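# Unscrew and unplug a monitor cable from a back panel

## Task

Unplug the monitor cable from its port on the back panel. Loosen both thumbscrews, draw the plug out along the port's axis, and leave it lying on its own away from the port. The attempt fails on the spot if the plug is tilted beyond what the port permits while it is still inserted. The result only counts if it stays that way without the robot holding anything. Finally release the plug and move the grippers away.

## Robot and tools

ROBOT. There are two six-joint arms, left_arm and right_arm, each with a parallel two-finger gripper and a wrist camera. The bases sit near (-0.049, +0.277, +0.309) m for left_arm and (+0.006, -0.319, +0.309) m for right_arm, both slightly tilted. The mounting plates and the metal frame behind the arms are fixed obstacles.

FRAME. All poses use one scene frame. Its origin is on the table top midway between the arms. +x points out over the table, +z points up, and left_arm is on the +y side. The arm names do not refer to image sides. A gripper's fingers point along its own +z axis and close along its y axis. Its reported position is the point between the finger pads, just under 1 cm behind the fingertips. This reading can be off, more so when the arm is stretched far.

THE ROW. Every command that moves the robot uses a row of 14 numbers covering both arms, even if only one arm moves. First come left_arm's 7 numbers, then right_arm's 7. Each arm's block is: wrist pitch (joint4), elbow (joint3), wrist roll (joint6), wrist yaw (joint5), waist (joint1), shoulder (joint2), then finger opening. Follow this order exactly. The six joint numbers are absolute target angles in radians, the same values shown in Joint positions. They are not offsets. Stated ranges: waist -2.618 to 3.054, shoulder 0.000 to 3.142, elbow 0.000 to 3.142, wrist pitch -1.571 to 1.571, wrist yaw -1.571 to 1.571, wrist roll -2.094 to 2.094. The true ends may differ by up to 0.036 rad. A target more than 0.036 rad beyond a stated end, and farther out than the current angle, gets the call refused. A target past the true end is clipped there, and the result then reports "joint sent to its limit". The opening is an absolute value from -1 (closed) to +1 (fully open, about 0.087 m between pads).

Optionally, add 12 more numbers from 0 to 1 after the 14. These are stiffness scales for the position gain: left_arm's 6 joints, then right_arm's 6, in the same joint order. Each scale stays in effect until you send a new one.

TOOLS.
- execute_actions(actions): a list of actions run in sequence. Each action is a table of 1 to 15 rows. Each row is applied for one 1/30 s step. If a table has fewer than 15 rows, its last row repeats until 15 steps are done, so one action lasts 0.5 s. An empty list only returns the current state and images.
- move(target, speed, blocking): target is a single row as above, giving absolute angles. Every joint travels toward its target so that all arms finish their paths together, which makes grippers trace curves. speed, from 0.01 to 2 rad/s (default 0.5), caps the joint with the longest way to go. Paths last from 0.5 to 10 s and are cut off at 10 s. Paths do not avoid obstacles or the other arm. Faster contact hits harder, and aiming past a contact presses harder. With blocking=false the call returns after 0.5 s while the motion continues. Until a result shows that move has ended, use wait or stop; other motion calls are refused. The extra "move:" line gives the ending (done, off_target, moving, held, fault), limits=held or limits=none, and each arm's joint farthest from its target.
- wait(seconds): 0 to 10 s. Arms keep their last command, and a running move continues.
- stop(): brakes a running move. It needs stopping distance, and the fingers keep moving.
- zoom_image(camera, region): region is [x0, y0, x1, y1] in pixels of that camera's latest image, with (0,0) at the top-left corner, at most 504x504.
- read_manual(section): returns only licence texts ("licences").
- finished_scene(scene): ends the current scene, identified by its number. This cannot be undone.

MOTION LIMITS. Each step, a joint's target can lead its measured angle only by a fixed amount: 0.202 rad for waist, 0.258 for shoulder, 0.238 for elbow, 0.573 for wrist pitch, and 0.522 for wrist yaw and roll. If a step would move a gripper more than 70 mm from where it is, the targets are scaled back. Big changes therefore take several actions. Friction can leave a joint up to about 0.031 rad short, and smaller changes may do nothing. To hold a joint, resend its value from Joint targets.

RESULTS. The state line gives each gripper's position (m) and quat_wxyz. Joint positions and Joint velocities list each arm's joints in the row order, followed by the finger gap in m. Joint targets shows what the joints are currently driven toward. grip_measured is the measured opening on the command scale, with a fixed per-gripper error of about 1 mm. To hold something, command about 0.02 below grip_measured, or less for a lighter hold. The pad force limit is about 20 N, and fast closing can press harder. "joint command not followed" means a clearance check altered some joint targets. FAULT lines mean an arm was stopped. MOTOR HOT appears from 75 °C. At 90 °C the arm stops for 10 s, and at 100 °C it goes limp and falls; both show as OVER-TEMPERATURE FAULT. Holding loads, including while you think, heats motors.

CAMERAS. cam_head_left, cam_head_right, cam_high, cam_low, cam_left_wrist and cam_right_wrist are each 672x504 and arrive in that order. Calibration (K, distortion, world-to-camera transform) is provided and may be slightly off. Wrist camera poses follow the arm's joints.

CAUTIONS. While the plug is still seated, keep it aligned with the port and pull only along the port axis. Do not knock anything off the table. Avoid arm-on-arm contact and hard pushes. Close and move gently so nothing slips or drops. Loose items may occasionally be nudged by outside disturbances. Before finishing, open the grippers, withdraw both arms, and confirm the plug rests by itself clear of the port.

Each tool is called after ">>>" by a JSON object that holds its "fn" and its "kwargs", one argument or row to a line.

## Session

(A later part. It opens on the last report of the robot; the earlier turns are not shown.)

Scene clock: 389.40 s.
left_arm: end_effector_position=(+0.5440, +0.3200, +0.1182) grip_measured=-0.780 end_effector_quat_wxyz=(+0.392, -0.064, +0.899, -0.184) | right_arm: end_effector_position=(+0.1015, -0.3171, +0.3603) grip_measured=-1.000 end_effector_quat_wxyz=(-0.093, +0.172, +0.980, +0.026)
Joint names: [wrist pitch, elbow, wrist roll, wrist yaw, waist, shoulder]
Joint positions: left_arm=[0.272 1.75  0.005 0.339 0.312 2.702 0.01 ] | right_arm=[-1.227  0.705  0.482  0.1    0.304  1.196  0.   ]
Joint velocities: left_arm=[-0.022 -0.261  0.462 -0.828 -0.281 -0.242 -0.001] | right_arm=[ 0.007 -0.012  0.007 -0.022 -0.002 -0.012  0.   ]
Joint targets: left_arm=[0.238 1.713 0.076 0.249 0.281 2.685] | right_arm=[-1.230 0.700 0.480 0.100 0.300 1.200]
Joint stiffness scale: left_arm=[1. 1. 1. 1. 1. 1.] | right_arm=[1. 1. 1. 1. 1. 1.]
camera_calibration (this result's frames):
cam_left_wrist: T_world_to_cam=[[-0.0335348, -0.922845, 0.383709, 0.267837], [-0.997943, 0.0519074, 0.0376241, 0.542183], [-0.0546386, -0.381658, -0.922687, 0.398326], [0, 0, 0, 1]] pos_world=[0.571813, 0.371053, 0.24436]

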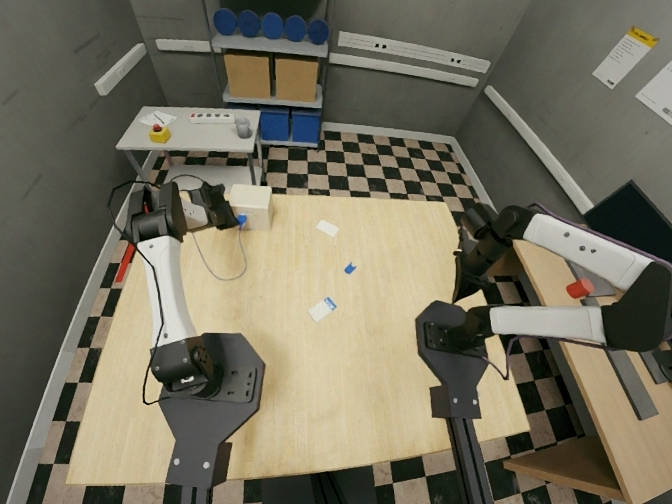

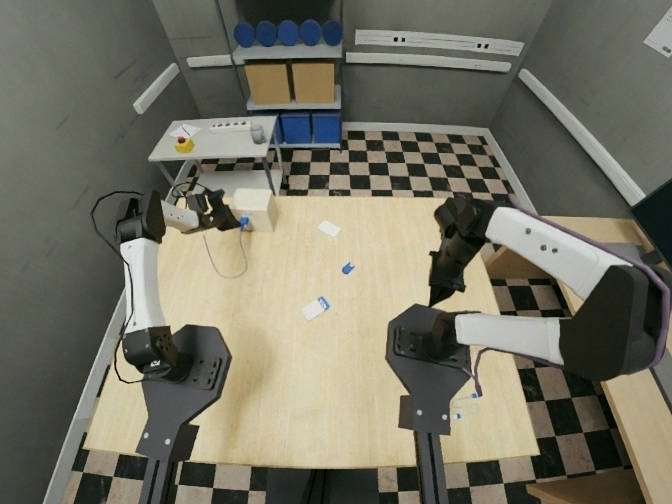

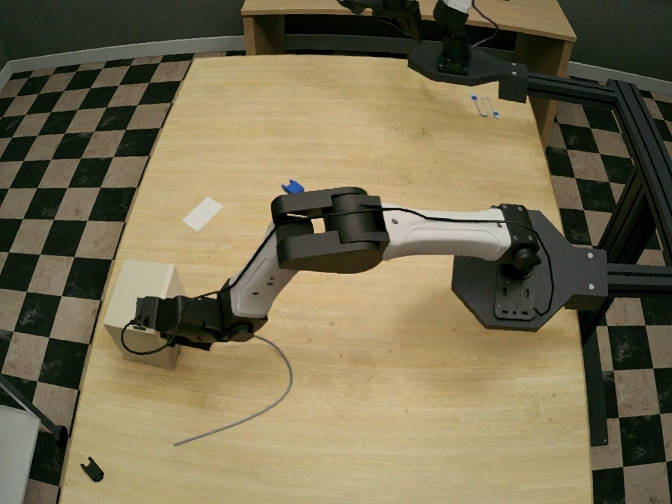

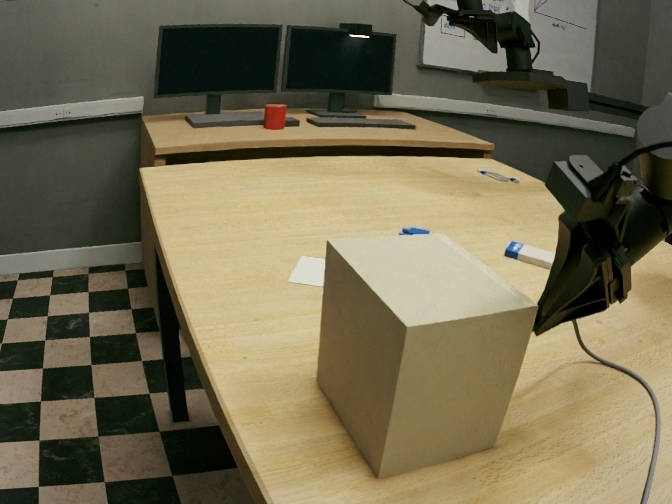

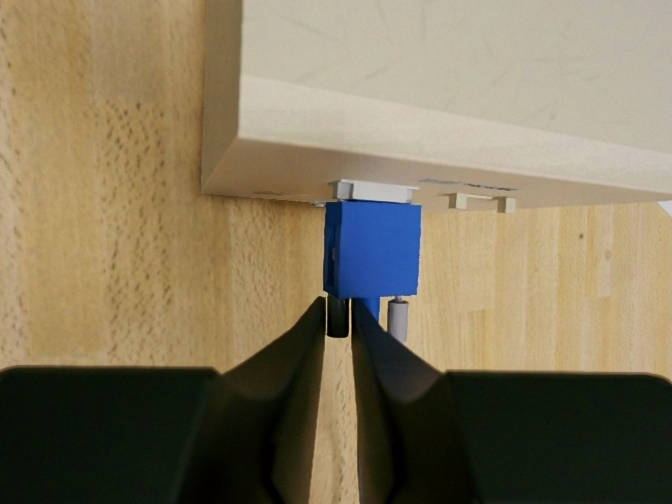

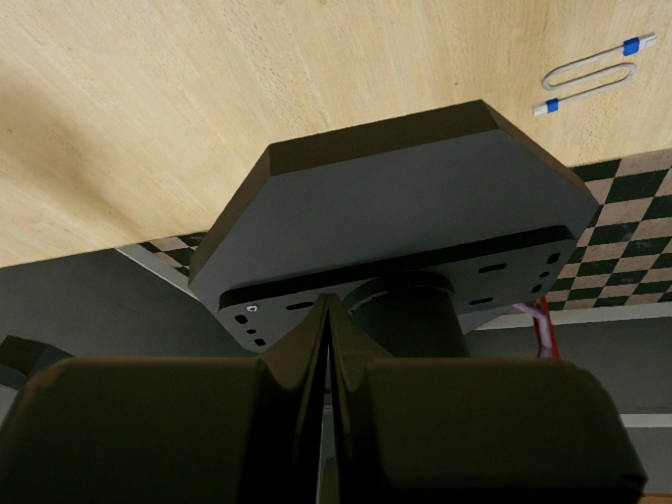

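>>> {"fn": "execute_actions", "kwargs": {
  "actions": [
    [[0.25,1.735,0.07,0.26,0.29,2.695,-0.83,-1.23,0.7,0.48,0.1,0.3,1.2,-1],[0.25,1.735,0.07,0.26,0.29,2.695,-0.86,-1.23,0.7,0.48,0.1,0.3,1.2,-1],[0.25,1.735,0.07,0.26,0.29,2.695,-1,-1.23,0.7,0.48,0.1,0.3,1.2,-1],[0.255,1.747,0.055,0.28,0.298,2.705,-1,-1.23,0.7,0.48,0.1,0.3,1.2,-1],[0.259,1.747,0.027,0.319,0.298,2.705,-1,-1.23,0.7,0.48,0.1,0.3,1.2,-1],[0.261,1.747,-0.001,0.358,0.298,2.705,-1,-1.23,0.7,0.48,0.1,0.3,1.2,-1],[0.264,1.752,-0.028,0.397,0.311,2.709,-1,-1.23,0.7,0.48,0.1,0.3,1.2,-1],[0.269,1.761,-0.056,0.436,0.324,2.718,-1,-1.23,0.7,0.48,0.1,0.3,1.2,-1],[0.277,1.77,-0.084,0.472,0.337,2.726,-1,-1.23,0.7,0.48,0.1,0.3,1.2,-1],[0.284,1.779,-0.113,0.507,0.35,2.735,-1,-1.23,0.7,0.48,0.1,0.3,1.2,-1],[0.292,1.788,-0.142,0.541,0.361,2.743,-1,-1.23,0.7,0.48,0.1,0.3,1.2,-1],[0.3,1.8,-0.171,0.576,0.372,2.756,-1,-1.23,0.7,0.48,0.1,0.3,1.2,-1],[0.311,1.811,-0.2,0.61,0.383,2.768,-1,-1.23,0.7,0.48,0.1,0.3,1.2,-1],[0.322,1.823,-0.23,0.643,0.393,2.781,-1,-1.23,0.7,0.48,0.1,0.3,1.2,-1],[0.333,1.834,-0.26,0.677,0.404,2.794,-1,-1.23,0.7,0.48,0.1,0.3,1.2,-1]],
    [[0.344,1.847,-0.29,0.71,0.413,2.808,-1,-1.23,0.7,0.48,0.1,0.3,1.2,-1],[0.359,1.86,-0.32,0.743,0.423,2.823,-1,-1.23,0.7,0.48,0.1,0.3,1.2,-1],[0.378,1.873,-0.354,0.774,0.432,2.839,-1,-1.23,0.7,0.48,0.1,0.3,1.2,-1],[0.397,1.887,-0.392,0.803,0.441,2.854,-1,-1.23,0.7,0.48,0.1,0.3,1.2,-1],[0.416,1.9,-0.429,0.832,0.45,2.87,-1,-1.23,0.7,0.48,0.1,0.3,1.2,-1],[0.435,1.915,-0.467,0.861,0.457,2.888,-1,-1.23,0.7,0.48,0.1,0.3,1.2,-1],[0.463,1.93,-0.505,0.89,0.464,2.906,-1,-1.23,0.7,0.48,0.1,0.3,1.2,-1],[0.491,1.945,-0.552,0.912,0.472,2.925,-1,-1.23,0.7,0.48,0.1,0.3,1.2,-1],[0.518,1.96,-0.598,0.934,0.479,2.943,-1,-1.23,0.7,0.48,0.1,0.3,1.2,-1],[0.546,1.976,-0.645,0.957,0.484,2.963,-1,-1.23,0.7,0.48,0.1,0.3,1.2,-1],[0.56,1.992,-0.692,0.979,0.488,2.985,-1,-1.23,0.7,0.48,0.1,0.3,1.2,-1],[0.56,2.008,-0.715,0.99,0.493,3.006,-1,-1.23,0.7,0.48,0.1,0.3,1.2,-1],[0.56,2.024,-0.715,0.99,0.498,3.028,-1,-1.23,0.7,0.48,0.1,0.3,1.2,-1],[0.56,2.04,-0.715,0.99,0.5,3.05,-1,-1.23,0.7,0.48,0.1,0.3,1.2,-1]],
    [[0.56,2.04,-0.715,0.99,0.5,3.05,-1,-1.23,0.7,0.48,0.1,0.3,1.2,-1],[0.56,2.04,-0.715,0.99,0.5,3.05,-1,-1.23,0.7,0.48,0.1,0.3,1.2,-1],[0.56,2.04,-0.715,0.99,0.5,3.05,-0.72,-1.23,0.7,0.48,0.1,0.3,1.2,-1],[0.536,2.006,-0.696,0.963,0.483,3.028,-0.72,-1.23,0.7,0.48,0.1,0.3,1.2,-1],[0.507,2.006,-0.696,0.963,0.483,3.028,-0.72,-1.23,0.7,0.48,0.1,0.3,1.2,-1],[0.478,2.006,-0.649,0.941,0.483,3.028,-0.72,-1.23,0.7,0.48,0.1,0.3,1.2,-1],[0.449,2.006,-0.602,0.919,0.483,3.028,-0.72,-1.23,0.7,0.48,0.1,0.3,1.2,-1],[0.42,1.998,-0.555,0.898,0.478,3.017,-0.72,-1.23,0.7,0.48,0.1,0.3,1.2,-1],[0.396,1.981,-0.508,0.876,0.473,2.996,-0.72,-1.23,0.7,0.48,0.1,0.3,1.2,-1],[0.377,1.965,-0.465,0.851,0.468,2.975,-0.72,-1.23,0.7,0.48,0.1,0.3,1.2,-1],[0.358,1.948,-0.427,0.822,0.463,2.954,-0.72,-1.23,0.7,0.48,0.1,0.3,1.2,-1],[0.339,1.932,-0.389,0.793,0.456,2.933,-0.72,-1.23,0.7,0.48,0.1,0.3,1.2,-1],[0.32,1.917,-0.351,0.764,0.449,2.914,-0.72,-1.23,0.7,0.48,0.1,0.3,1.2,-1],[0.308,1.902,-0.313,0.735,0.442,2.896,-0.72,-1.23,0.7,0.48,0.1,0.3,1.2,-1],[0.297,1.887,-0.283,0.702,0.435,2.877,-0.72,-1.23,0.7,0.48,0.1,0.3,1.2,-1]],
    [[0.285,1.872,-0.252,0.669,0.428,2.858,-0.72,-1.23,0.7,0.48,0.1,0.3,1.2,-1],[0.274,1.857,-0.222,0.636,0.419,2.841,-0.72,-1.23,0.7,0.48,0.1,0.3,1.2,-1],[0.265,1.844,-0.191,0.603,0.41,2.826,-0.72,-1.23,0.7,0.48,0.1,0.3,1.2,-1],[0.259,1.831,-0.162,0.568,0.401,2.81,-0.73,-1.23,0.7,0.48,0.1,0.3,1.2,-1],[0.253,1.817,-0.134,0.533,0.392,2.795,-0.74,-1.23,0.7,0.48,0.1,0.3,1.2,-1],[0.247,1.804,-0.106,0.498,0.382,2.779,-0.75,-1.23,0.7,0.48,0.1,0.3,1.2,-1],[0.241,1.793,-0.078,0.462,0.371,2.767,-0.75,-1.23,0.7,0.48,0.1,0.3,1.2,-1],[0.24,1.781,-0.05,0.427,0.36,2.755,-0.75,-1.23,0.7,0.48,0.1,0.3,1.2,-1],[0.24,1.77,-0.022,0.387,0.349,2.742,-0.76,-1.23,0.7,0.48,0.1,0.3,1.2,-1],[0.239,1.759,0.006,0.348,0.338,2.73,-0.76,-1.23,0.7,0.48,0.1,0.3,1.2,-1],[0.238,1.749,0.034,0.308,0.325,2.72,-0.77,-1.23,0.7,0.48,0.1,0.3,1.2,-1],[0.238,1.74,0.062,0.269,0.313,2.711,-0.77,-1.23,0.7,0.48,0.1,0.3,1.2,-1],[0.238,1.731,0.076,0.249,0.3,2.702,-0.78,-1.23,0.7,0.48,0.1,0.3,1.2,-1],[0.238,1.722,0.076,0.249,0.287,2.694,-0.78,-1.23,0.7,0.48,0.1,0.3,1.2,-1],[0.238,1.713,0.076,0.249,0.281,2.685,-0.78,-1.23,0.7,0.48,0.1,0.3,1.2,-1]]
  ]
}}

Scene clock: 394.53 s.
left_arm: end_effector_position=(+0.5439, +0.3199, +0.1181) grip_measured=-0.780 end_effector_quat_wxyz=(+0.391, -0.064, +0.899, -0.184) | right_arm: end_effector_position=(+0.1015, -0.3171, +0.3603) grip_measured=-1.000 end_effector_quat_wxyz=(-0.093, +0.172, +0.980, +0.026)
Joint names: [wrist pitch, elbow, wrist roll, wrist yaw, waist, shoulder]
Joint positions: left_arm=[0.271 1.75  0.005 0.34  0.312 2.702 0.01 ] | right_arm=[-1.227  0.705  0.482  0.1    0.304  1.196  0.   ]
Joint velocities: left_arm=[-0.066 -0.256  0.593 -0.857 -0.286 -0.227  0.001] | right_arm=[-0.022  0.007  0.007  0.007 -0.002  0.007  0.   ]
Joint targets: left_arm=[0.238 1.713 0.076 0.249 0.281 2.685] | right_arm=[-1.230 0.700 0.480 0.100 0.300 1.200]
Joint stiffness scale: left_arm=[1. 1. 1. 1. 1. 1.] | right_arm=[1. 1. 1. 1. 1. 1.]
camera_calibration (this result's frames):
cam_left_wrist: T_world_to_cam=[[-0.0337257, -0.922702, 0.384036, 0.267783], [-0.997916, 0.0522377, 0.0378724, 0.541964], [-0.0550061, -0.381958, -0.922541, 0.398544], [0, 0, 0, 1]] pos_world=[0.571788, 0.371001, 0.24431]

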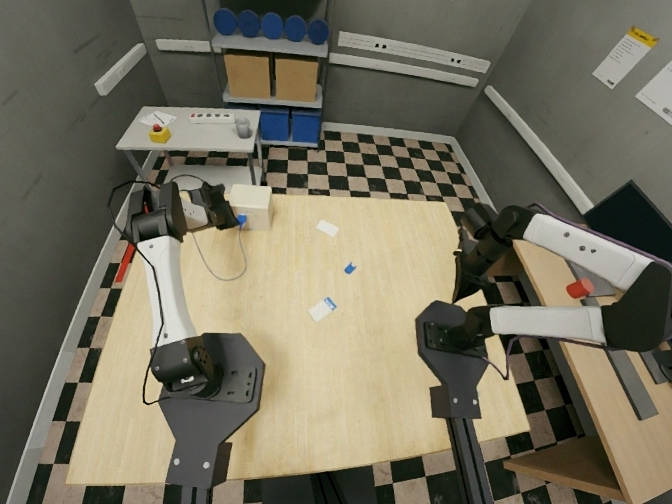

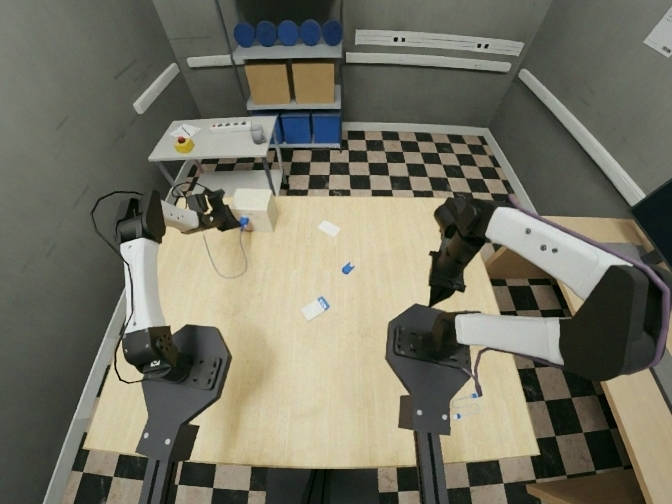

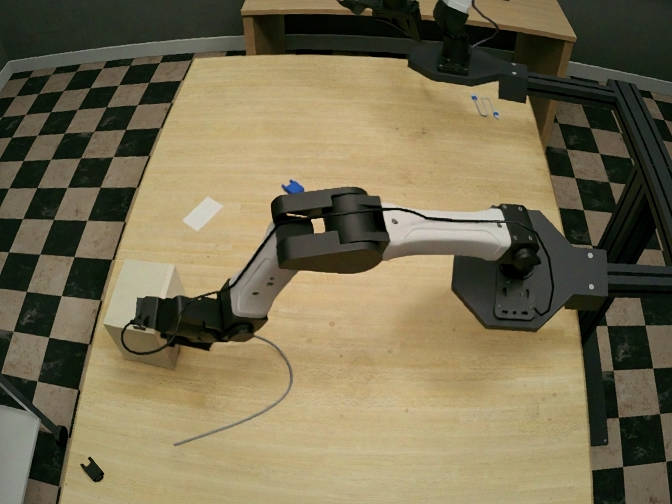

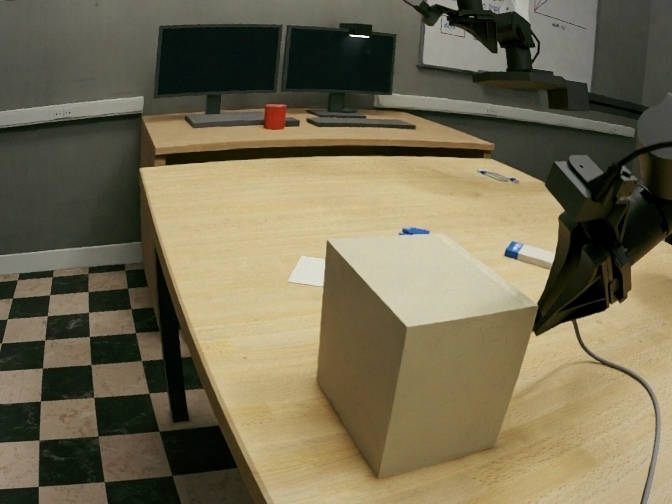

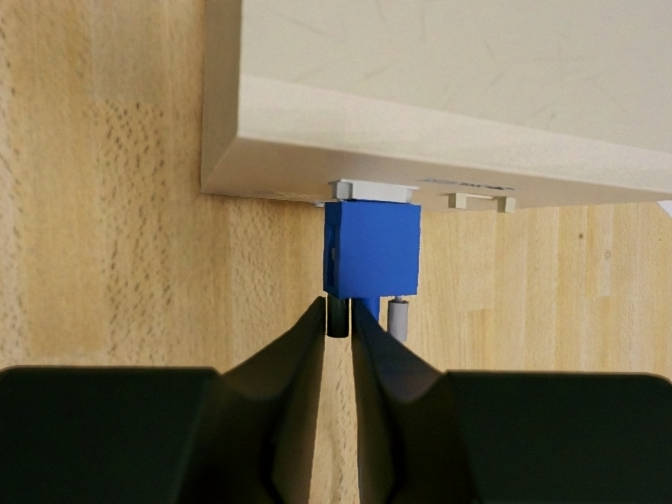

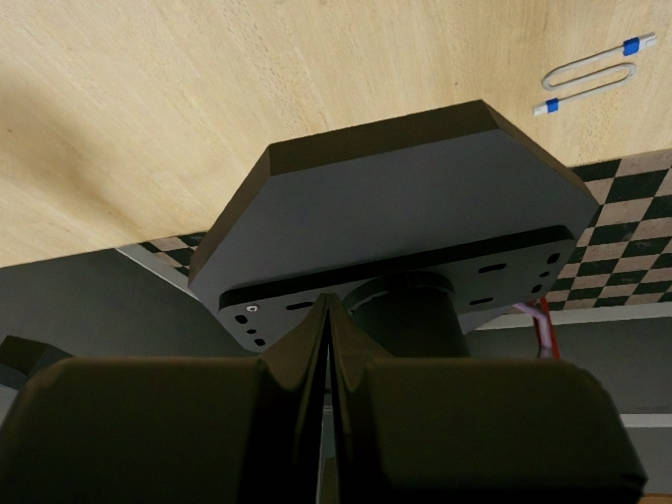

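>>> {"fn": "execute_actions", "kwargs": {
  "actions": [
    [[0.25,1.735,0.07,0.26,0.29,2.695,-0.83,-1.23,0.7,0.48,0.1,0.3,1.2,-1],[0.25,1.735,0.07,0.26,0.29,2.695,-0.86,-1.23,0.7,0.48,0.1,0.3,1.2,-1],[0.25,1.735,0.07,0.26,0.29,2.695,-1,-1.23,0.7,0.48,0.1,0.3,1.2,-1],[0.255,1.747,0.055,0.28,0.298,2.705,-1,-1.23,0.7,0.48,0.1,0.3,1.2,-1],[0.259,1.747,0.027,0.319,0.298,2.705,-1,-1.23,0.7,0.48,0.1,0.3,1.2,-1],[0.261,1.747,-0.001,0.358,0.298,2.705,-1,-1.23,0.7,0.48,0.1,0.3,1.2,-1],[0.264,1.752,-0.028,0.397,0.311,2.709,-1,-1.23,0.7,0.48,0.1,0.3,1.2,-1],[0.269,1.761,-0.056,0.436,0.324,2.718,-1,-1.23,0.7,0.48,0.1,0.3,1.2,-1],[0.277,1.77,-0.084,0.472,0.337,2.726,-1,-1.23,0.7,0.48,0.1,0.3,1.2,-1],[0.284,1.779,-0.113,0.507,0.35,2.735,-1,-1.23,0.7,0.48,0.1,0.3,1.2,-1],[0.292,1.788,-0.142,0.541,0.361,2.743,-1,-1.23,0.7,0.48,0.1,0.3,1.2,-1],[0.3,1.8,-0.171,0.576,0.372,2.756,-1,-1.23,0.7,0.48,0.1,0.3,1.2,-1],[0.311,1.811,-0.2,0.61,0.383,2.768,-1,-1.23,0.7,0.48,0.1,0.3,1.2,-1],[0.322,1.823,-0.23,0.643,0.393,2.781,-1,-1.23,0.7,0.48,0.1,0.3,1.2,-1],[0.333,1.834,-0.26,0.677,0.404,2.794,-1,-1.23,0.7,0.48,0.1,0.3,1.2,-1]],
    [[0.344,1.847,-0.29,0.71,0.413,2.808,-1,-1.23,0.7,0.48,0.1,0.3,1.2,-1],[0.359,1.86,-0.32,0.743,0.423,2.823,-1,-1.23,0.7,0.48,0.1,0.3,1.2,-1],[0.378,1.873,-0.354,0.774,0.432,2.839,-1,-1.23,0.7,0.48,0.1,0.3,1.2,-1],[0.397,1.887,-0.392,0.803,0.441,2.854,-1,-1.23,0.7,0.48,0.1,0.3,1.2,-1],[0.416,1.9,-0.429,0.832,0.45,2.87,-1,-1.23,0.7,0.48,0.1,0.3,1.2,-1],[0.435,1.915,-0.467,0.861,0.457,2.888,-1,-1.23,0.7,0.48,0.1,0.3,1.2,-1],[0.463,1.93,-0.505,0.89,0.464,2.906,-1,-1.23,0.7,0.48,0.1,0.3,1.2,-1],[0.491,1.945,-0.552,0.912,0.472,2.925,-1,-1.23,0.7,0.48,0.1,0.3,1.2,-1],[0.518,1.96,-0.598,0.934,0.479,2.943,-1,-1.23,0.7,0.48,0.1,0.3,1.2,-1],[0.546,1.976,-0.645,0.957,0.484,2.963,-1,-1.23,0.7,0.48,0.1,0.3,1.2,-1],[0.56,1.992,-0.692,0.979,0.488,2.985,-1,-1.23,0.7,0.48,0.1,0.3,1.2,-1],[0.56,2.008,-0.715,0.99,0.493,3.006,-1,-1.23,0.7,0.48,0.1,0.3,1.2,-1],[0.56,2.024,-0.715,0.99,0.498,3.028,-1,-1.23,0.7,0.48,0.1,0.3,1.2,-1],[0.56,2.04,-0.715,0.99,0.5,3.05,-1,-1.23,0.7,0.48,0.1,0.3,1.2,-1]],
    [[0.56,2.04,-0.715,0.99,0.5,3.05,-1,-1.23,0.7,0.48,0.1,0.3,1.2,-1],[0.56,2.04,-0.715,0.99,0.5,3.05,-1,-1.23,0.7,0.48,0.1,0.3,1.2,-1],[0.56,2.04,-0.715,0.99,0.5,3.05,-0.72,-1.23,0.7,0.48,0.1,0.3,1.2,-1],[0.536,2.006,-0.696,0.963,0.483,3.028,-0.72,-1.23,0.7,0.48,0.1,0.3,1.2,-1],[0.507,2.006,-0.696,0.963,0.483,3.028,-0.72,-1.23,0.7,0.48,0.1,0.3,1.2,-1],[0.478,2.006,-0.649,0.941,0.483,3.028,-0.72,-1.23,0.7,0.48,0.1,0.3,1.2,-1],[0.449,2.006,-0.602,0.919,0.483,3.028,-0.72,-1.23,0.7,0.48,0.1,0.3,1.2,-1],[0.42,1.998,-0.555,0.898,0.478,3.017,-0.72,-1.23,0.7,0.48,0.1,0.3,1.2,-1],[0.396,1.981,-0.508,0.876,0.473,2.996,-0.72,-1.23,0.7,0.48,0.1,0.3,1.2,-1],[0.377,1.965,-0.465,0.851,0.468,2.975,-0.72,-1.23,0.7,0.48,0.1,0.3,1.2,-1],[0.358,1.948,-0.427,0.822,0.463,2.954,-0.72,-1.23,0.7,0.48,0.1,0.3,1.2,-1],[0.339,1.932,-0.389,0.793,0.456,2.933,-0.72,-1.23,0.7,0.48,0.1,0.3,1.2,-1],[0.32,1.917,-0.351,0.764,0.449,2.914,-0.72,-1.23,0.7,0.48,0.1,0.3,1.2,-1],[0.308,1.902,-0.313,0.735,0.442,2.896,-0.72,-1.23,0.7,0.48,0.1,0.3,1.2,-1],[0.297,1.887,-0.283,0.702,0.435,2.877,-0.72,-1.23,0.7,0.48,0.1,0.3,1.2,-1]],
    [[0.285,1.872,-0.252,0.669,0.428,2.858,-0.72,-1.23,0.7,0.48,0.1,0.3,1.2,-1],[0.274,1.857,-0.222,0.636,0.419,2.841,-0.72,-1.23,0.7,0.48,0.1,0.3,1.2,-1],[0.265,1.844,-0.191,0.603,0.41,2.826,-0.72,-1.23,0.7,0.48,0.1,0.3,1.2,-1],[0.259,1.831,-0.162,0.568,0.401,2.81,-0.73,-1.23,0.7,0.48,0.1,0.3,1.2,-1],[0.253,1.817,-0.134,0.533,0.392,2.795,-0.74,-1.23,0.7,0.48,0.1,0.3,1.2,-1],[0.247,1.804,-0.106,0.498,0.382,2.779,-0.75,-1.23,0.7,0.48,0.1,0.3,1.2,-1],[0.241,1.793,-0.078,0.462,0.371,2.767,-0.75,-1.23,0.7,0.48,0.1,0.3,1.2,-1],[0.24,1.781,-0.05,0.427,0.36,2.755,-0.75,-1.23,0.7,0.48,0.1,0.3,1.2,-1],[0.24,1.77,-0.022,0.387,0.349,2.742,-0.76,-1.23,0.7,0.48,0.1,0.3,1.2,-1],[0.239,1.759,0.006,0.348,0.338,2.73,-0.76,-1.23,0.7,0.48,0.1,0.3,1.2,-1],[0.238,1.749,0.034,0.308,0.325,2.72,-0.77,-1.23,0.7,0.48,0.1,0.3,1.2,-1],[0.238,1.74,0.062,0.269,0.313,2.711,-0.77,-1.23,0.7,0.48,0.1,0.3,1.2,-1],[0.238,1.731,0.076,0.249,0.3,2.702,-0.78,-1.23,0.7,0.48,0.1,0.3,1.2,-1],[0.238,1.722,0.076,0.249,0.287,2.694,-0.78,-1.23,0.7,0.48,0.1,0.3,1.2,-1],[0.238,1.713,0.076,0.249,0.281,2.685,-0.78,-1.23,0.7,0.48,0.1,0.3,1.2,-1]]
  ]
}}

Scene clock: 398.90 s.
left_arm: end_effector_position=(+0.5438, +0.3195, +0.1180) grip_measured=-0.780 end_effector_quat_wxyz=(+0.391, -0.064, +0.899, -0.185) | right_arm: end_effector_position=(+0.1015, -0.3171, +0.3603) grip_measured=-1.000 end_effector_quat_wxyz=(-0.093, +0.172, +0.980, +0.026)
Joint names: [wrist pitch, elbow, wrist roll, wrist yaw, waist, shoulder]
Joint positions: left_arm=[0.271 1.75  0.005 0.34  0.311 2.702 0.01 ] | right_arm=[-1.227  0.705  0.482  0.1    0.304  1.196  0.   ]
Joint velocities: left_arm=[ 0.022 -0.247  0.579 -0.872 -0.286 -0.256 -0.001] | right_arm=[-0.022 -0.012 -0.037  0.022  0.002 -0.002  0.   ]
Joint targets: left_arm=[0.238 1.713 0.076 0.249 0.281 2.685] | right_arm=[-1.230 0.700 0.480 0.100 0.300 1.200]
Joint stiffness scale: left_arm=[1. 1. 1. 1. 1. 1.] | right_arm=[1. 1. 1. 1. 1. 1.]
camera_calibration (this result's frames):
cam_left_wrist: T_world_to_cam=[[-0.0339388, -0.9224, 0.384743, 0.267428], [-0.997864, 0.0527766, 0.0385058, 0.54156], [-0.0558232, -0.382614, -0.92222, 0.39883], [0, 0, 0, 1]] pos_world=[0.571744, 0.370692, 0.244065]

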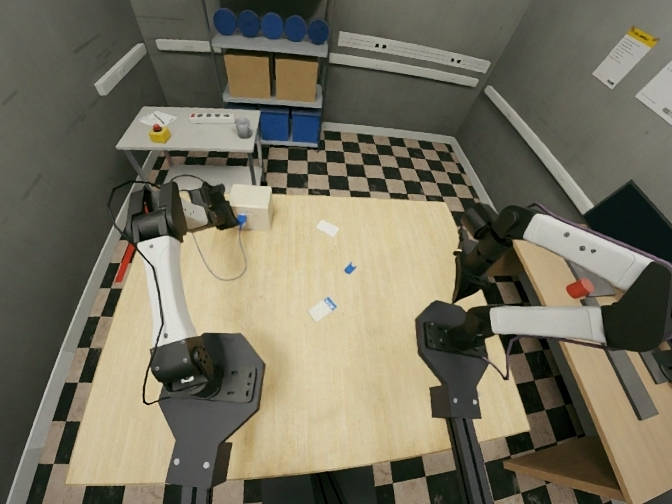

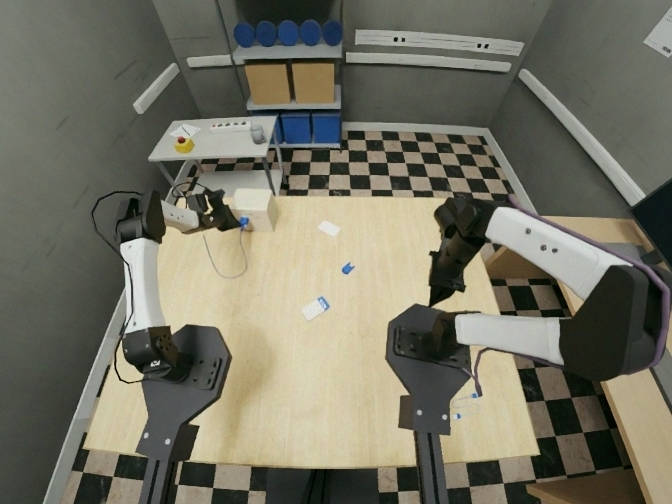

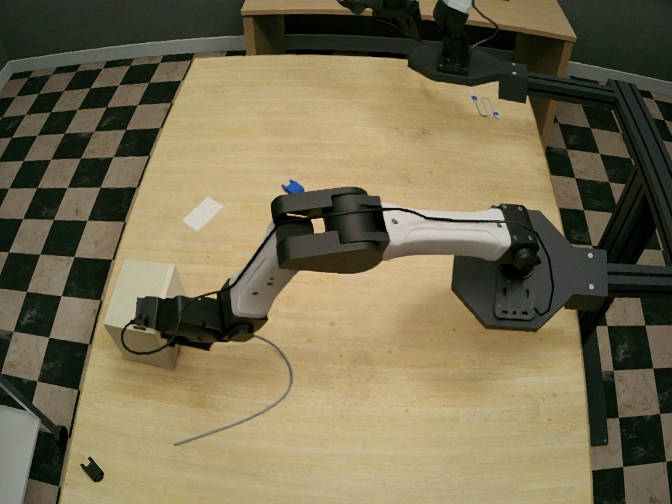

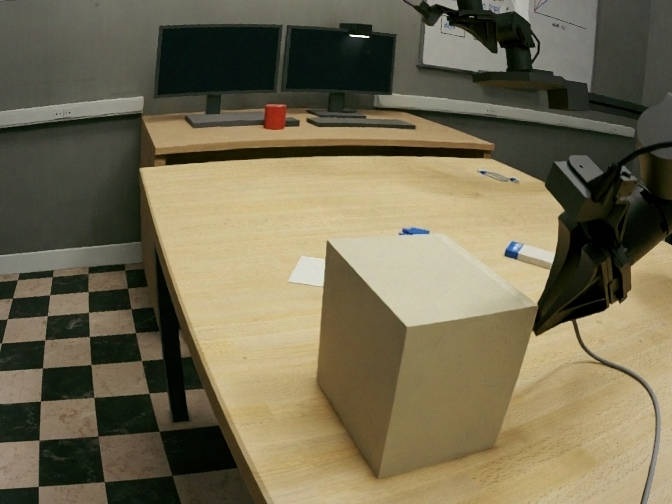

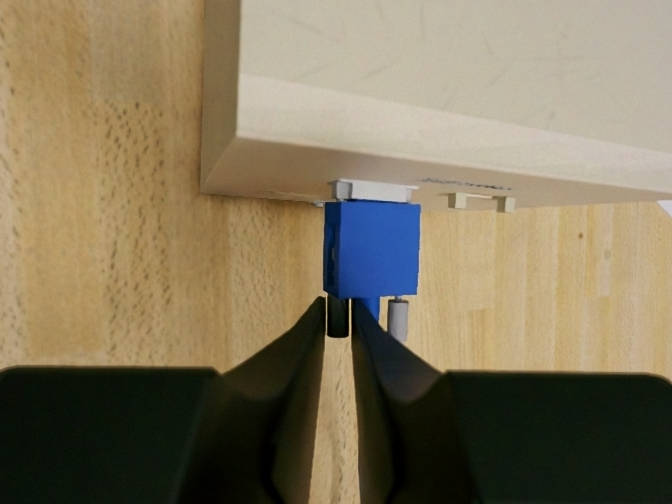

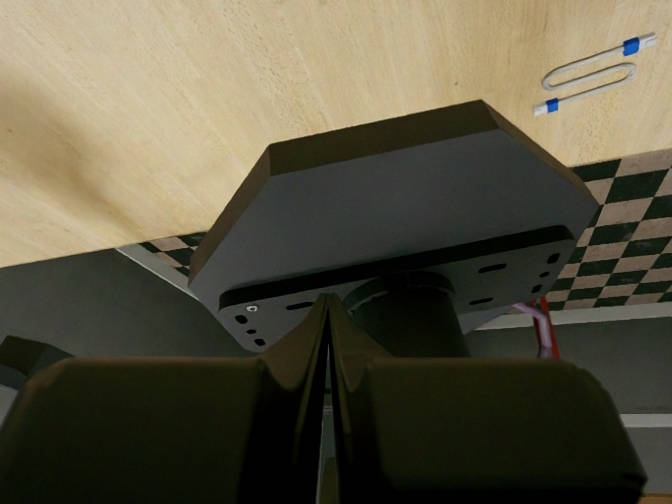

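>>> {"fn": "zoom_image", "kwargs": {
  "camera": "cam_left_wrist",
  "region": [300,270,430,360]
}}

>>> {"fn": "zoom_image", "kwargs": {
  "camera": "cam_left_wrist",
  "region": [300,165,480,345]
}}

Region (300, 270, 430, 360) of cam_left_wrist's 672x504 image, scaled by 3.877, with more detail than that image has; it fills the top 349 rows of this view, and the rest is white.

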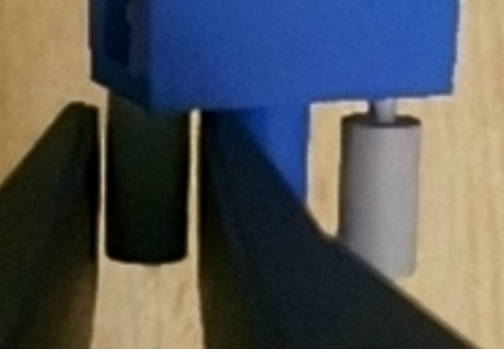

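Region (300, 165, 480, 345) of cam_left_wrist's 672x504 image, scaled by 2.800, with more detail than that image has.

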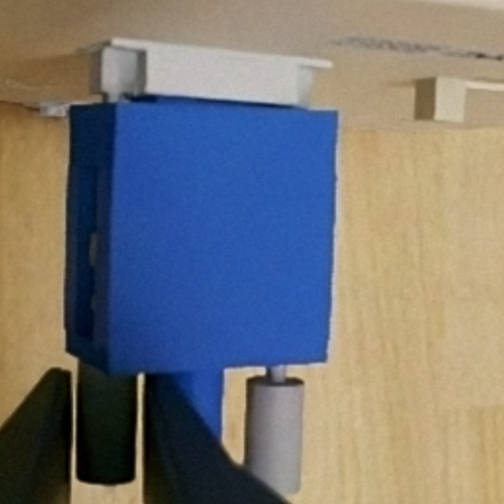

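>>> {"fn": "execute_actions", "kwargs": {
  "actions": [
    [[0.25,1.735,0.07,0.26,0.29,2.695,-0.83,-1.23,0.7,0.48,0.1,0.3,1.2,-1],[0.25,1.735,0.07,0.26,0.29,2.695,-0.86,-1.23,0.7,0.48,0.1,0.3,1.2,-1],[0.25,1.735,0.07,0.26,0.29,2.695,-1,-1.23,0.7,0.48,0.1,0.3,1.2,-1],[0.255,1.747,0.055,0.28,0.298,2.705,-1,-1.23,0.7,0.48,0.1,0.3,1.2,-1],[0.259,1.747,0.027,0.319,0.298,2.705,-1,-1.23,0.7,0.48,0.1,0.3,1.2,-1],[0.261,1.747,-0.001,0.358,0.298,2.705,-1,-1.23,0.7,0.48,0.1,0.3,1.2,-1],[0.264,1.752,-0.028,0.397,0.311,2.709,-1,-1.23,0.7,0.48,0.1,0.3,1.2,-1],[0.269,1.761,-0.056,0.436,0.324,2.718,-1,-1.23,0.7,0.48,0.1,0.3,1.2,-1],[0.277,1.77,-0.084,0.472,0.337,2.726,-1,-1.23,0.7,0.48,0.1,0.3,1.2,-1],[0.284,1.779,-0.113,0.507,0.35,2.735,-1,-1.23,0.7,0.48,0.1,0.3,1.2,-1],[0.292,1.788,-0.142,0.541,0.361,2.743,-1,-1.23,0.7,0.48,0.1,0.3,1.2,-1],[0.3,1.8,-0.171,0.576,0.372,2.756,-1,-1.23,0.7,0.48,0.1,0.3,1.2,-1],[0.311,1.811,-0.2,0.61,0.383,2.768,-1,-1.23,0.7,0.48,0.1,0.3,1.2,-1],[0.322,1.823,-0.23,0.643,0.393,2.781,-1,-1.23,0.7,0.48,0.1,0.3,1.2,-1],[0.333,1.834,-0.26,0.677,0.404,2.794,-1,-1.23,0.7,0.48,0.1,0.3,1.2,-1]],
    [[0.344,1.847,-0.29,0.71,0.413,2.808,-1,-1.23,0.7,0.48,0.1,0.3,1.2,-1],[0.359,1.86,-0.32,0.743,0.423,2.823,-1,-1.23,0.7,0.48,0.1,0.3,1.2,-1],[0.378,1.873,-0.354,0.774,0.432,2.839,-1,-1.23,0.7,0.48,0.1,0.3,1.2,-1],[0.397,1.887,-0.392,0.803,0.441,2.854,-1,-1.23,0.7,0.48,0.1,0.3,1.2,-1],[0.416,1.9,-0.429,0.832,0.45,2.87,-1,-1.23,0.7,0.48,0.1,0.3,1.2,-1],[0.435,1.915,-0.467,0.861,0.457,2.888,-1,-1.23,0.7,0.48,0.1,0.3,1.2,-1],[0.463,1.93,-0.505,0.89,0.464,2.906,-1,-1.23,0.7,0.48,0.1,0.3,1.2,-1],[0.491,1.945,-0.552,0.912,0.472,2.925,-1,-1.23,0.7,0.48,0.1,0.3,1.2,-1],[0.518,1.96,-0.598,0.934,0.479,2.943,-1,-1.23,0.7,0.48,0.1,0.3,1.2,-1],[0.546,1.976,-0.645,0.957,0.484,2.963,-1,-1.23,0.7,0.48,0.1,0.3,1.2,-1],[0.56,1.992,-0.692,0.979,0.488,2.985,-1,-1.23,0.7,0.48,0.1,0.3,1.2,-1],[0.56,2.008,-0.715,0.99,0.493,3.006,-1,-1.23,0.7,0.48,0.1,0.3,1.2,-1],[0.56,2.024,-0.715,0.99,0.498,3.028,-1,-1.23,0.7,0.48,0.1,0.3,1.2,-1],[0.56,2.04,-0.715,0.99,0.5,3.05,-1,-1.23,0.7,0.48,0.1,0.3,1.2,-1]],
    [[0.56,2.04,-0.715,0.99,0.5,3.05,-1,-1.23,0.7,0.48,0.1,0.3,1.2,-1],[0.56,2.04,-0.715,0.99,0.5,3.05,-1,-1.23,0.7,0.48,0.1,0.3,1.2,-1],[0.56,2.04,-0.715,0.99,0.5,3.05,-0.72,-1.23,0.7,0.48,0.1,0.3,1.2,-1],[0.536,2.006,-0.696,0.963,0.483,3.028,-0.72,-1.23,0.7,0.48,0.1,0.3,1.2,-1],[0.507,2.006,-0.696,0.963,0.483,3.028,-0.72,-1.23,0.7,0.48,0.1,0.3,1.2,-1],[0.478,2.006,-0.649,0.941,0.483,3.028,-0.72,-1.23,0.7,0.48,0.1,0.3,1.2,-1],[0.449,2.006,-0.602,0.919,0.483,3.028,-0.72,-1.23,0.7,0.48,0.1,0.3,1.2,-1],[0.42,1.998,-0.555,0.898,0.478,3.017,-0.72,-1.23,0.7,0.48,0.1,0.3,1.2,-1],[0.396,1.981,-0.508,0.876,0.473,2.996,-0.72,-1.23,0.7,0.48,0.1,0.3,1.2,-1],[0.377,1.965,-0.465,0.851,0.468,2.975,-0.72,-1.23,0.7,0.48,0.1,0.3,1.2,-1],[0.358,1.948,-0.427,0.822,0.463,2.954,-0.72,-1.23,0.7,0.48,0.1,0.3,1.2,-1],[0.339,1.932,-0.389,0.793,0.456,2.933,-0.72,-1.23,0.7,0.48,0.1,0.3,1.2,-1],[0.32,1.917,-0.351,0.764,0.449,2.914,-0.72,-1.23,0.7,0.48,0.1,0.3,1.2,-1],[0.308,1.902,-0.313,0.735,0.442,2.896,-0.72,-1.23,0.7,0.48,0.1,0.3,1.2,-1],[0.297,1.887,-0.283,0.702,0.435,2.877,-0.72,-1.23,0.7,0.48,0.1,0.3,1.2,-1]],
    [[0.285,1.872,-0.252,0.669,0.428,2.858,-0.72,-1.23,0.7,0.48,0.1,0.3,1.2,-1],[0.274,1.857,-0.222,0.636,0.419,2.841,-0.72,-1.23,0.7,0.48,0.1,0.3,1.2,-1],[0.265,1.844,-0.191,0.603,0.41,2.826,-0.72,-1.23,0.7,0.48,0.1,0.3,1.2,-1],[0.259,1.831,-0.162,0.568,0.401,2.81,-0.73,-1.23,0.7,0.48,0.1,0.3,1.2,-1],[0.253,1.817,-0.134,0.533,0.392,2.795,-0.74,-1.23,0.7,0.48,0.1,0.3,1.2,-1],[0.247,1.804,-0.106,0.498,0.382,2.779,-0.75,-1.23,0.7,0.48,0.1,0.3,1.2,-1],[0.241,1.793,-0.078,0.462,0.371,2.767,-0.75,-1.23,0.7,0.48,0.1,0.3,1.2,-1],[0.24,1.781,-0.05,0.427,0.36,2.755,-0.75,-1.23,0.7,0.48,0.1,0.3,1.2,-1],[0.24,1.77,-0.022,0.387,0.349,2.742,-0.76,-1.23,0.7,0.48,0.1,0.3,1.2,-1],[0.239,1.759,0.006,0.348,0.338,2.73,-0.76,-1.23,0.7,0.48,0.1,0.3,1.2,-1],[0.238,1.749,0.034,0.308,0.325,2.72,-0.77,-1.23,0.7,0.48,0.1,0.3,1.2,-1],[0.238,1.74,0.062,0.269,0.313,2.711,-0.77,-1.23,0.7,0.48,0.1,0.3,1.2,-1],[0.238,1.731,0.076,0.249,0.3,2.702,-0.78,-1.23,0.7,0.48,0.1,0.3,1.2,-1],[0.238,1.722,0.076,0.249,0.287,2.694,-0.78,-1.23,0.7,0.48,0.1,0.3,1.2,-1],[0.238,1.713,0.076,0.249,0.281,2.685,-0.78,-1.23,0.7,0.48,0.1,0.3,1.2,-1]]
  ]
}}

>>> {"fn": "zoom_image", "kwargs": {
  "camera": "cam_left_wrist",
  "region": [300,165,480,345]
}}

Scene clock: 403.83 s.
left_arm: end_effector_position=(+0.5438, +0.3194, +0.1180) grip_measured=-0.780 end_effector_quat_wxyz=(+0.391, -0.064, +0.899, -0.185) | right_arm: end_effector_position=(+0.1015, -0.3171, +0.3603) grip_measured=-1.000 end_effector_quat_wxyz=(-0.093, +0.172, +0.980, +0.026)
Joint names: [wrist pitch, elbow, wrist roll, wrist yaw, waist, shoulder]
Joint positions: left_arm=[0.271 1.75  0.005 0.341 0.311 2.702 0.01 ] | right_arm=[-1.227  0.705  0.482  0.1    0.304  1.196  0.   ]
Joint velocities: left_arm=[-0.022 -0.256  0.535 -0.828 -0.271 -0.237 -0.001] | right_arm=[ 0.037 -0.007  0.051  0.007  0.007 -0.017  0.   ]
Joint targets: left_arm=[0.238 1.713 0.076 0.249 0.281 2.685] | right_arm=[-1.230 0.700 0.480 0.100 0.300 1.200]
Joint stiffness scale: left_arm=[1. 1. 1. 1. 1. 1.] | right_arm=[1. 1. 1. 1. 1. 1.]
camera_calibration (this result's frames):
cam_left_wrist: T_world_to_cam=[[-0.0344934, -0.92218, 0.385219, 0.26747], [-0.997844, 0.0533128, 0.038277, 0.541406], [-0.0558354, -0.383068, -0.922031, 0.398959], [0, 0, 0, 1]] pos_world=[0.571741, 0.37062, 0.244095]

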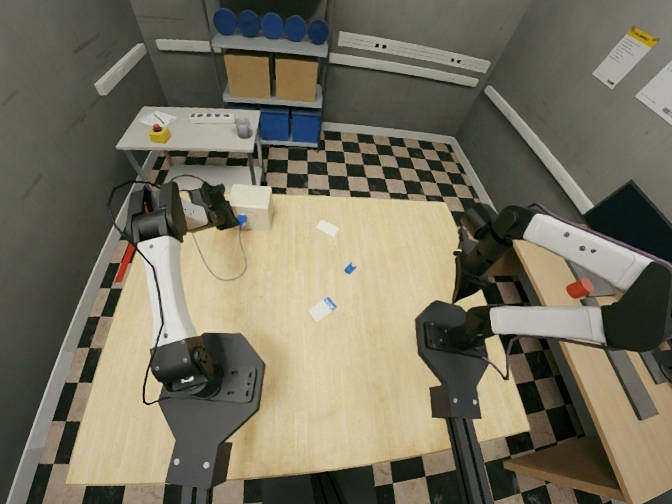

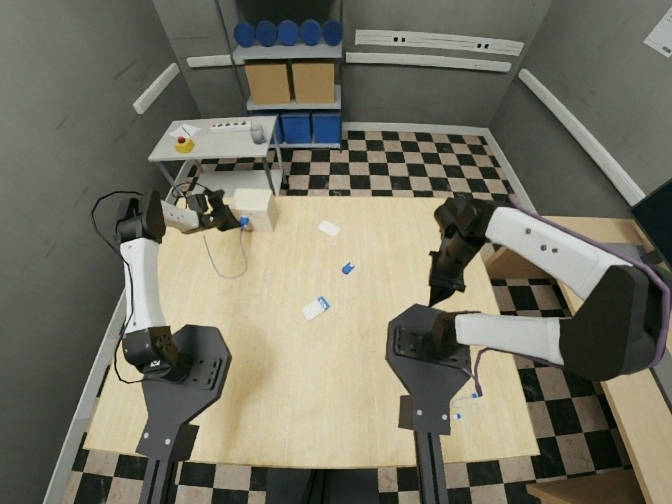

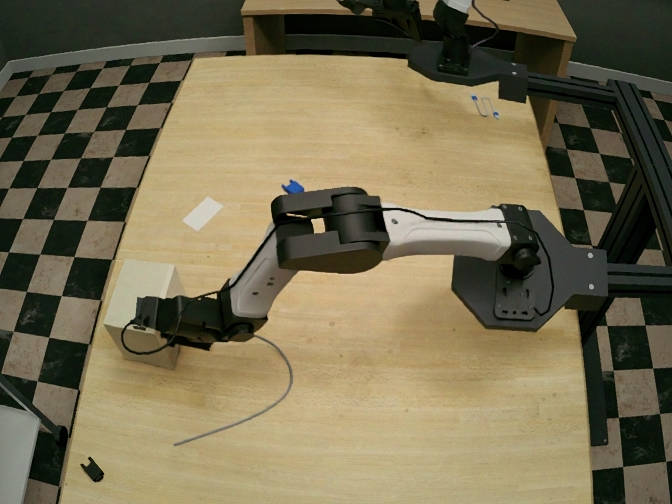

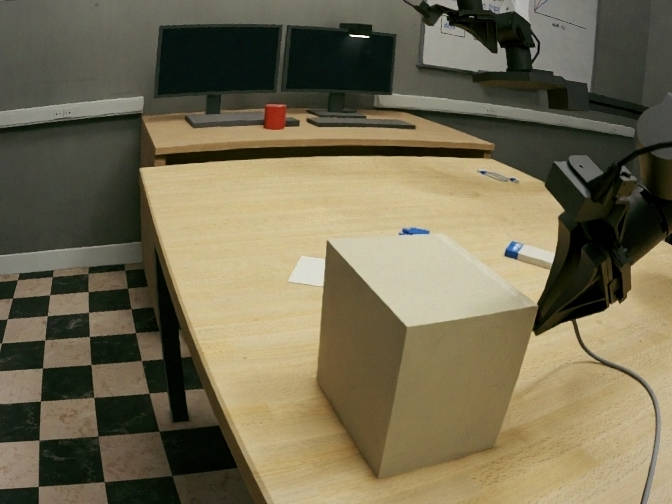

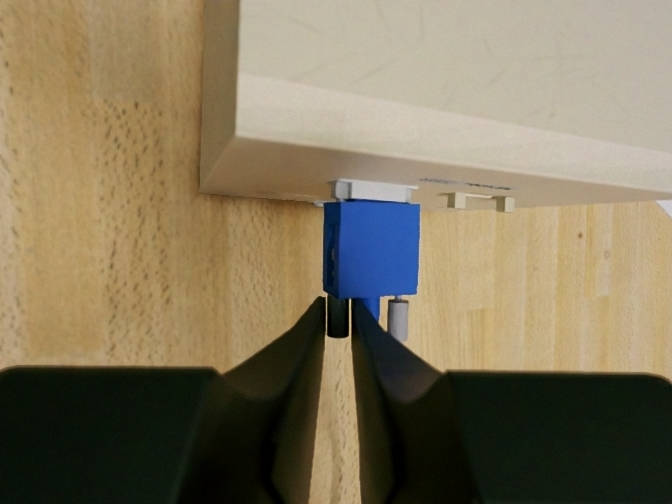

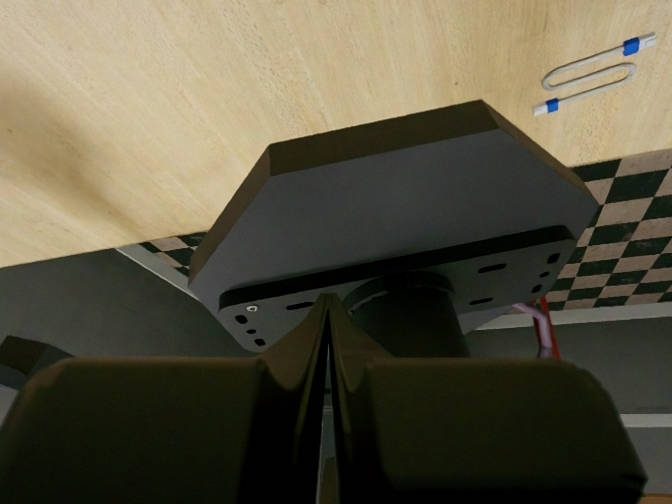

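Region (300, 165, 480, 345) of cam_left_wrist's 672x504 image, scaled by 2.800, with more detail than that image has.

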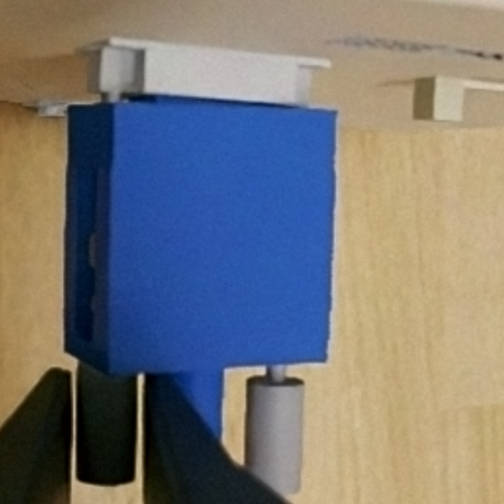

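>>> {"fn": "execute_actions", "kwargs": {
  "actions": []
}}

>>> {"fn": "zoom_image", "kwargs": {
  "camera": "cam_left_wrist",
  "region": [300,165,480,345]
}}

Scene clock: 404.37 s.
left_arm: end_effector_position=(+0.5417, +0.3211, +0.1160) grip_measured=-0.780 end_effector_quat_wxyz=(+0.388, -0.041, +0.909, -0.144) | right_arm: end_effector_position=(+0.1015, -0.3171, +0.3603) grip_measured=-1.000 end_effector_quat_wxyz=(-0.093, +0.172, +0.980, +0.026)
Joint names: [wrist pitch, elbow, wrist roll, wrist yaw, waist, shoulder]
Joint positions: left_arm=[0.262 1.734 0.069 0.264 0.29  2.689 0.01 ] | right_arm=[-1.227  0.705  0.482  0.1    0.304  1.196  0.   ]
Joint velocities: left_arm=[ 0.007 -0.012 -0.022  0.007 -0.007  0.007 -0.   ] | right_arm=[-0.022 -0.012  0.095 -0.007  0.002 -0.017  0.   ]
Joint targets: left_arm=[0.238 1.713 0.076 0.249 0.281 2.685] | right_arm=[-1.230 0.700 0.480 0.100 0.300 1.200]
Joint stiffness scale: left_arm=[1. 1. 1. 1. 1. 1.] | right_arm=[1. 1. 1. 1. 1. 1.]
camera_calibration (this result's frames):
cam_left_wrist: T_world_to_cam=[[-0.0420787, -0.954039, 0.296713, 0.294346], [-0.9967, 0.0607143, 0.05387, 0.5345], [-0.0694089, -0.293468, -0.953446, 0.379819], [0, 0, 0, 1]] pos_world=[0.571485, 0.359831, 0.246007]

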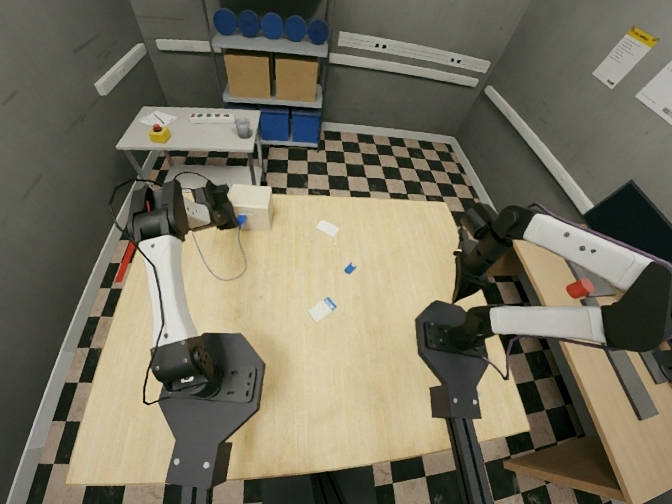

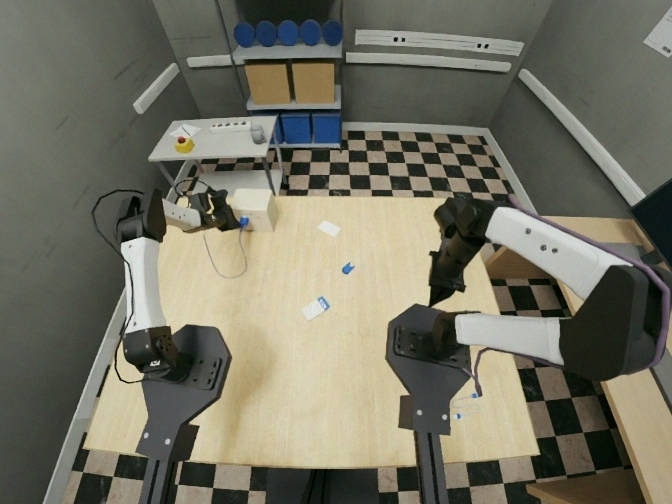

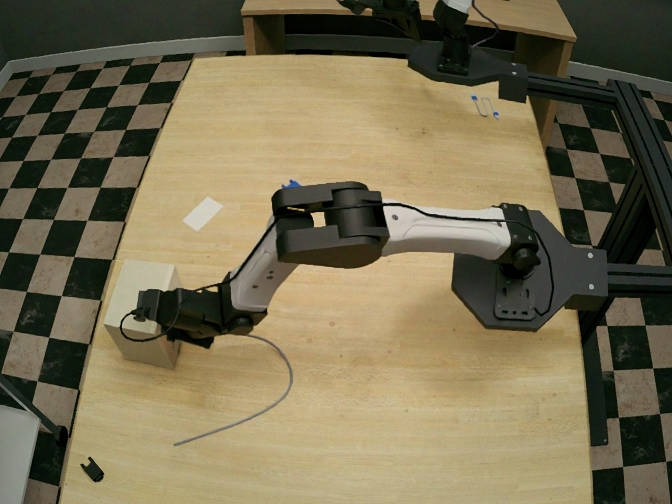

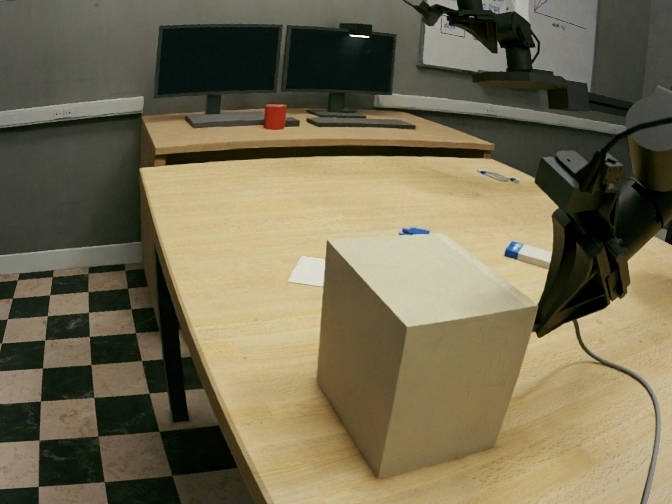

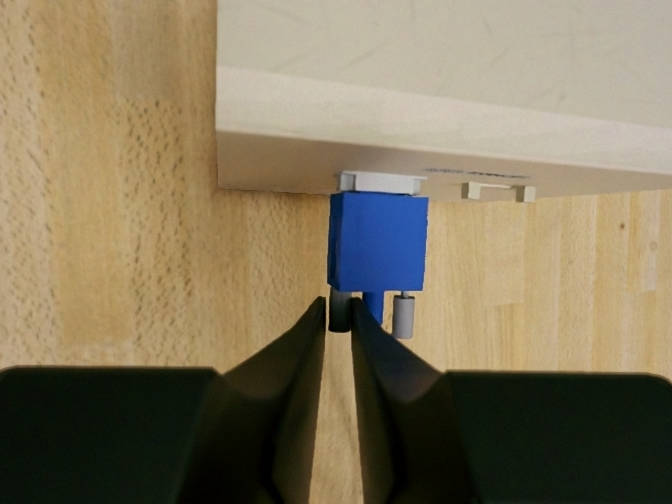

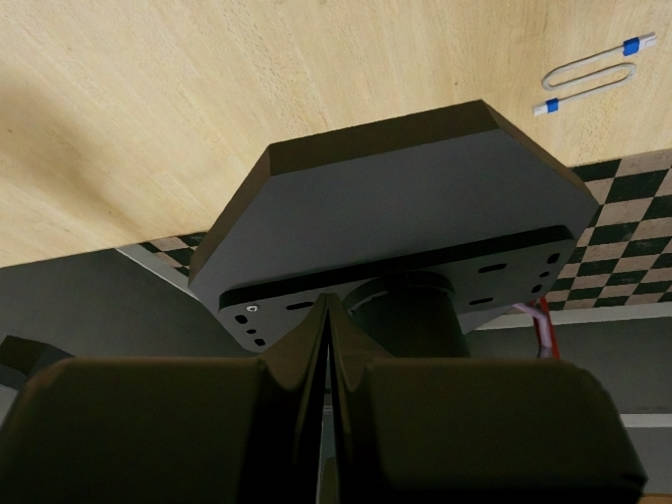

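Region (300, 165, 480, 345) of cam_left_wrist's 672x504 image, scaled by 2.800, with more detail than that image has.

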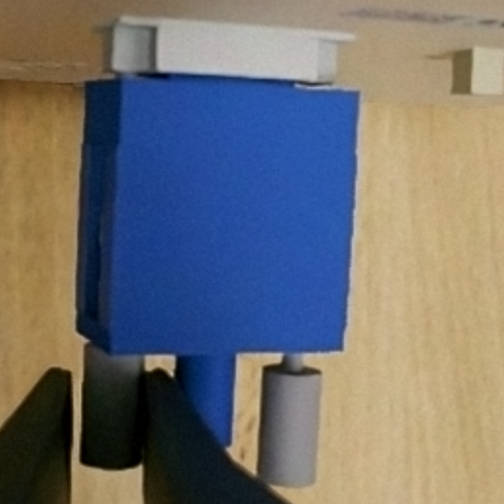

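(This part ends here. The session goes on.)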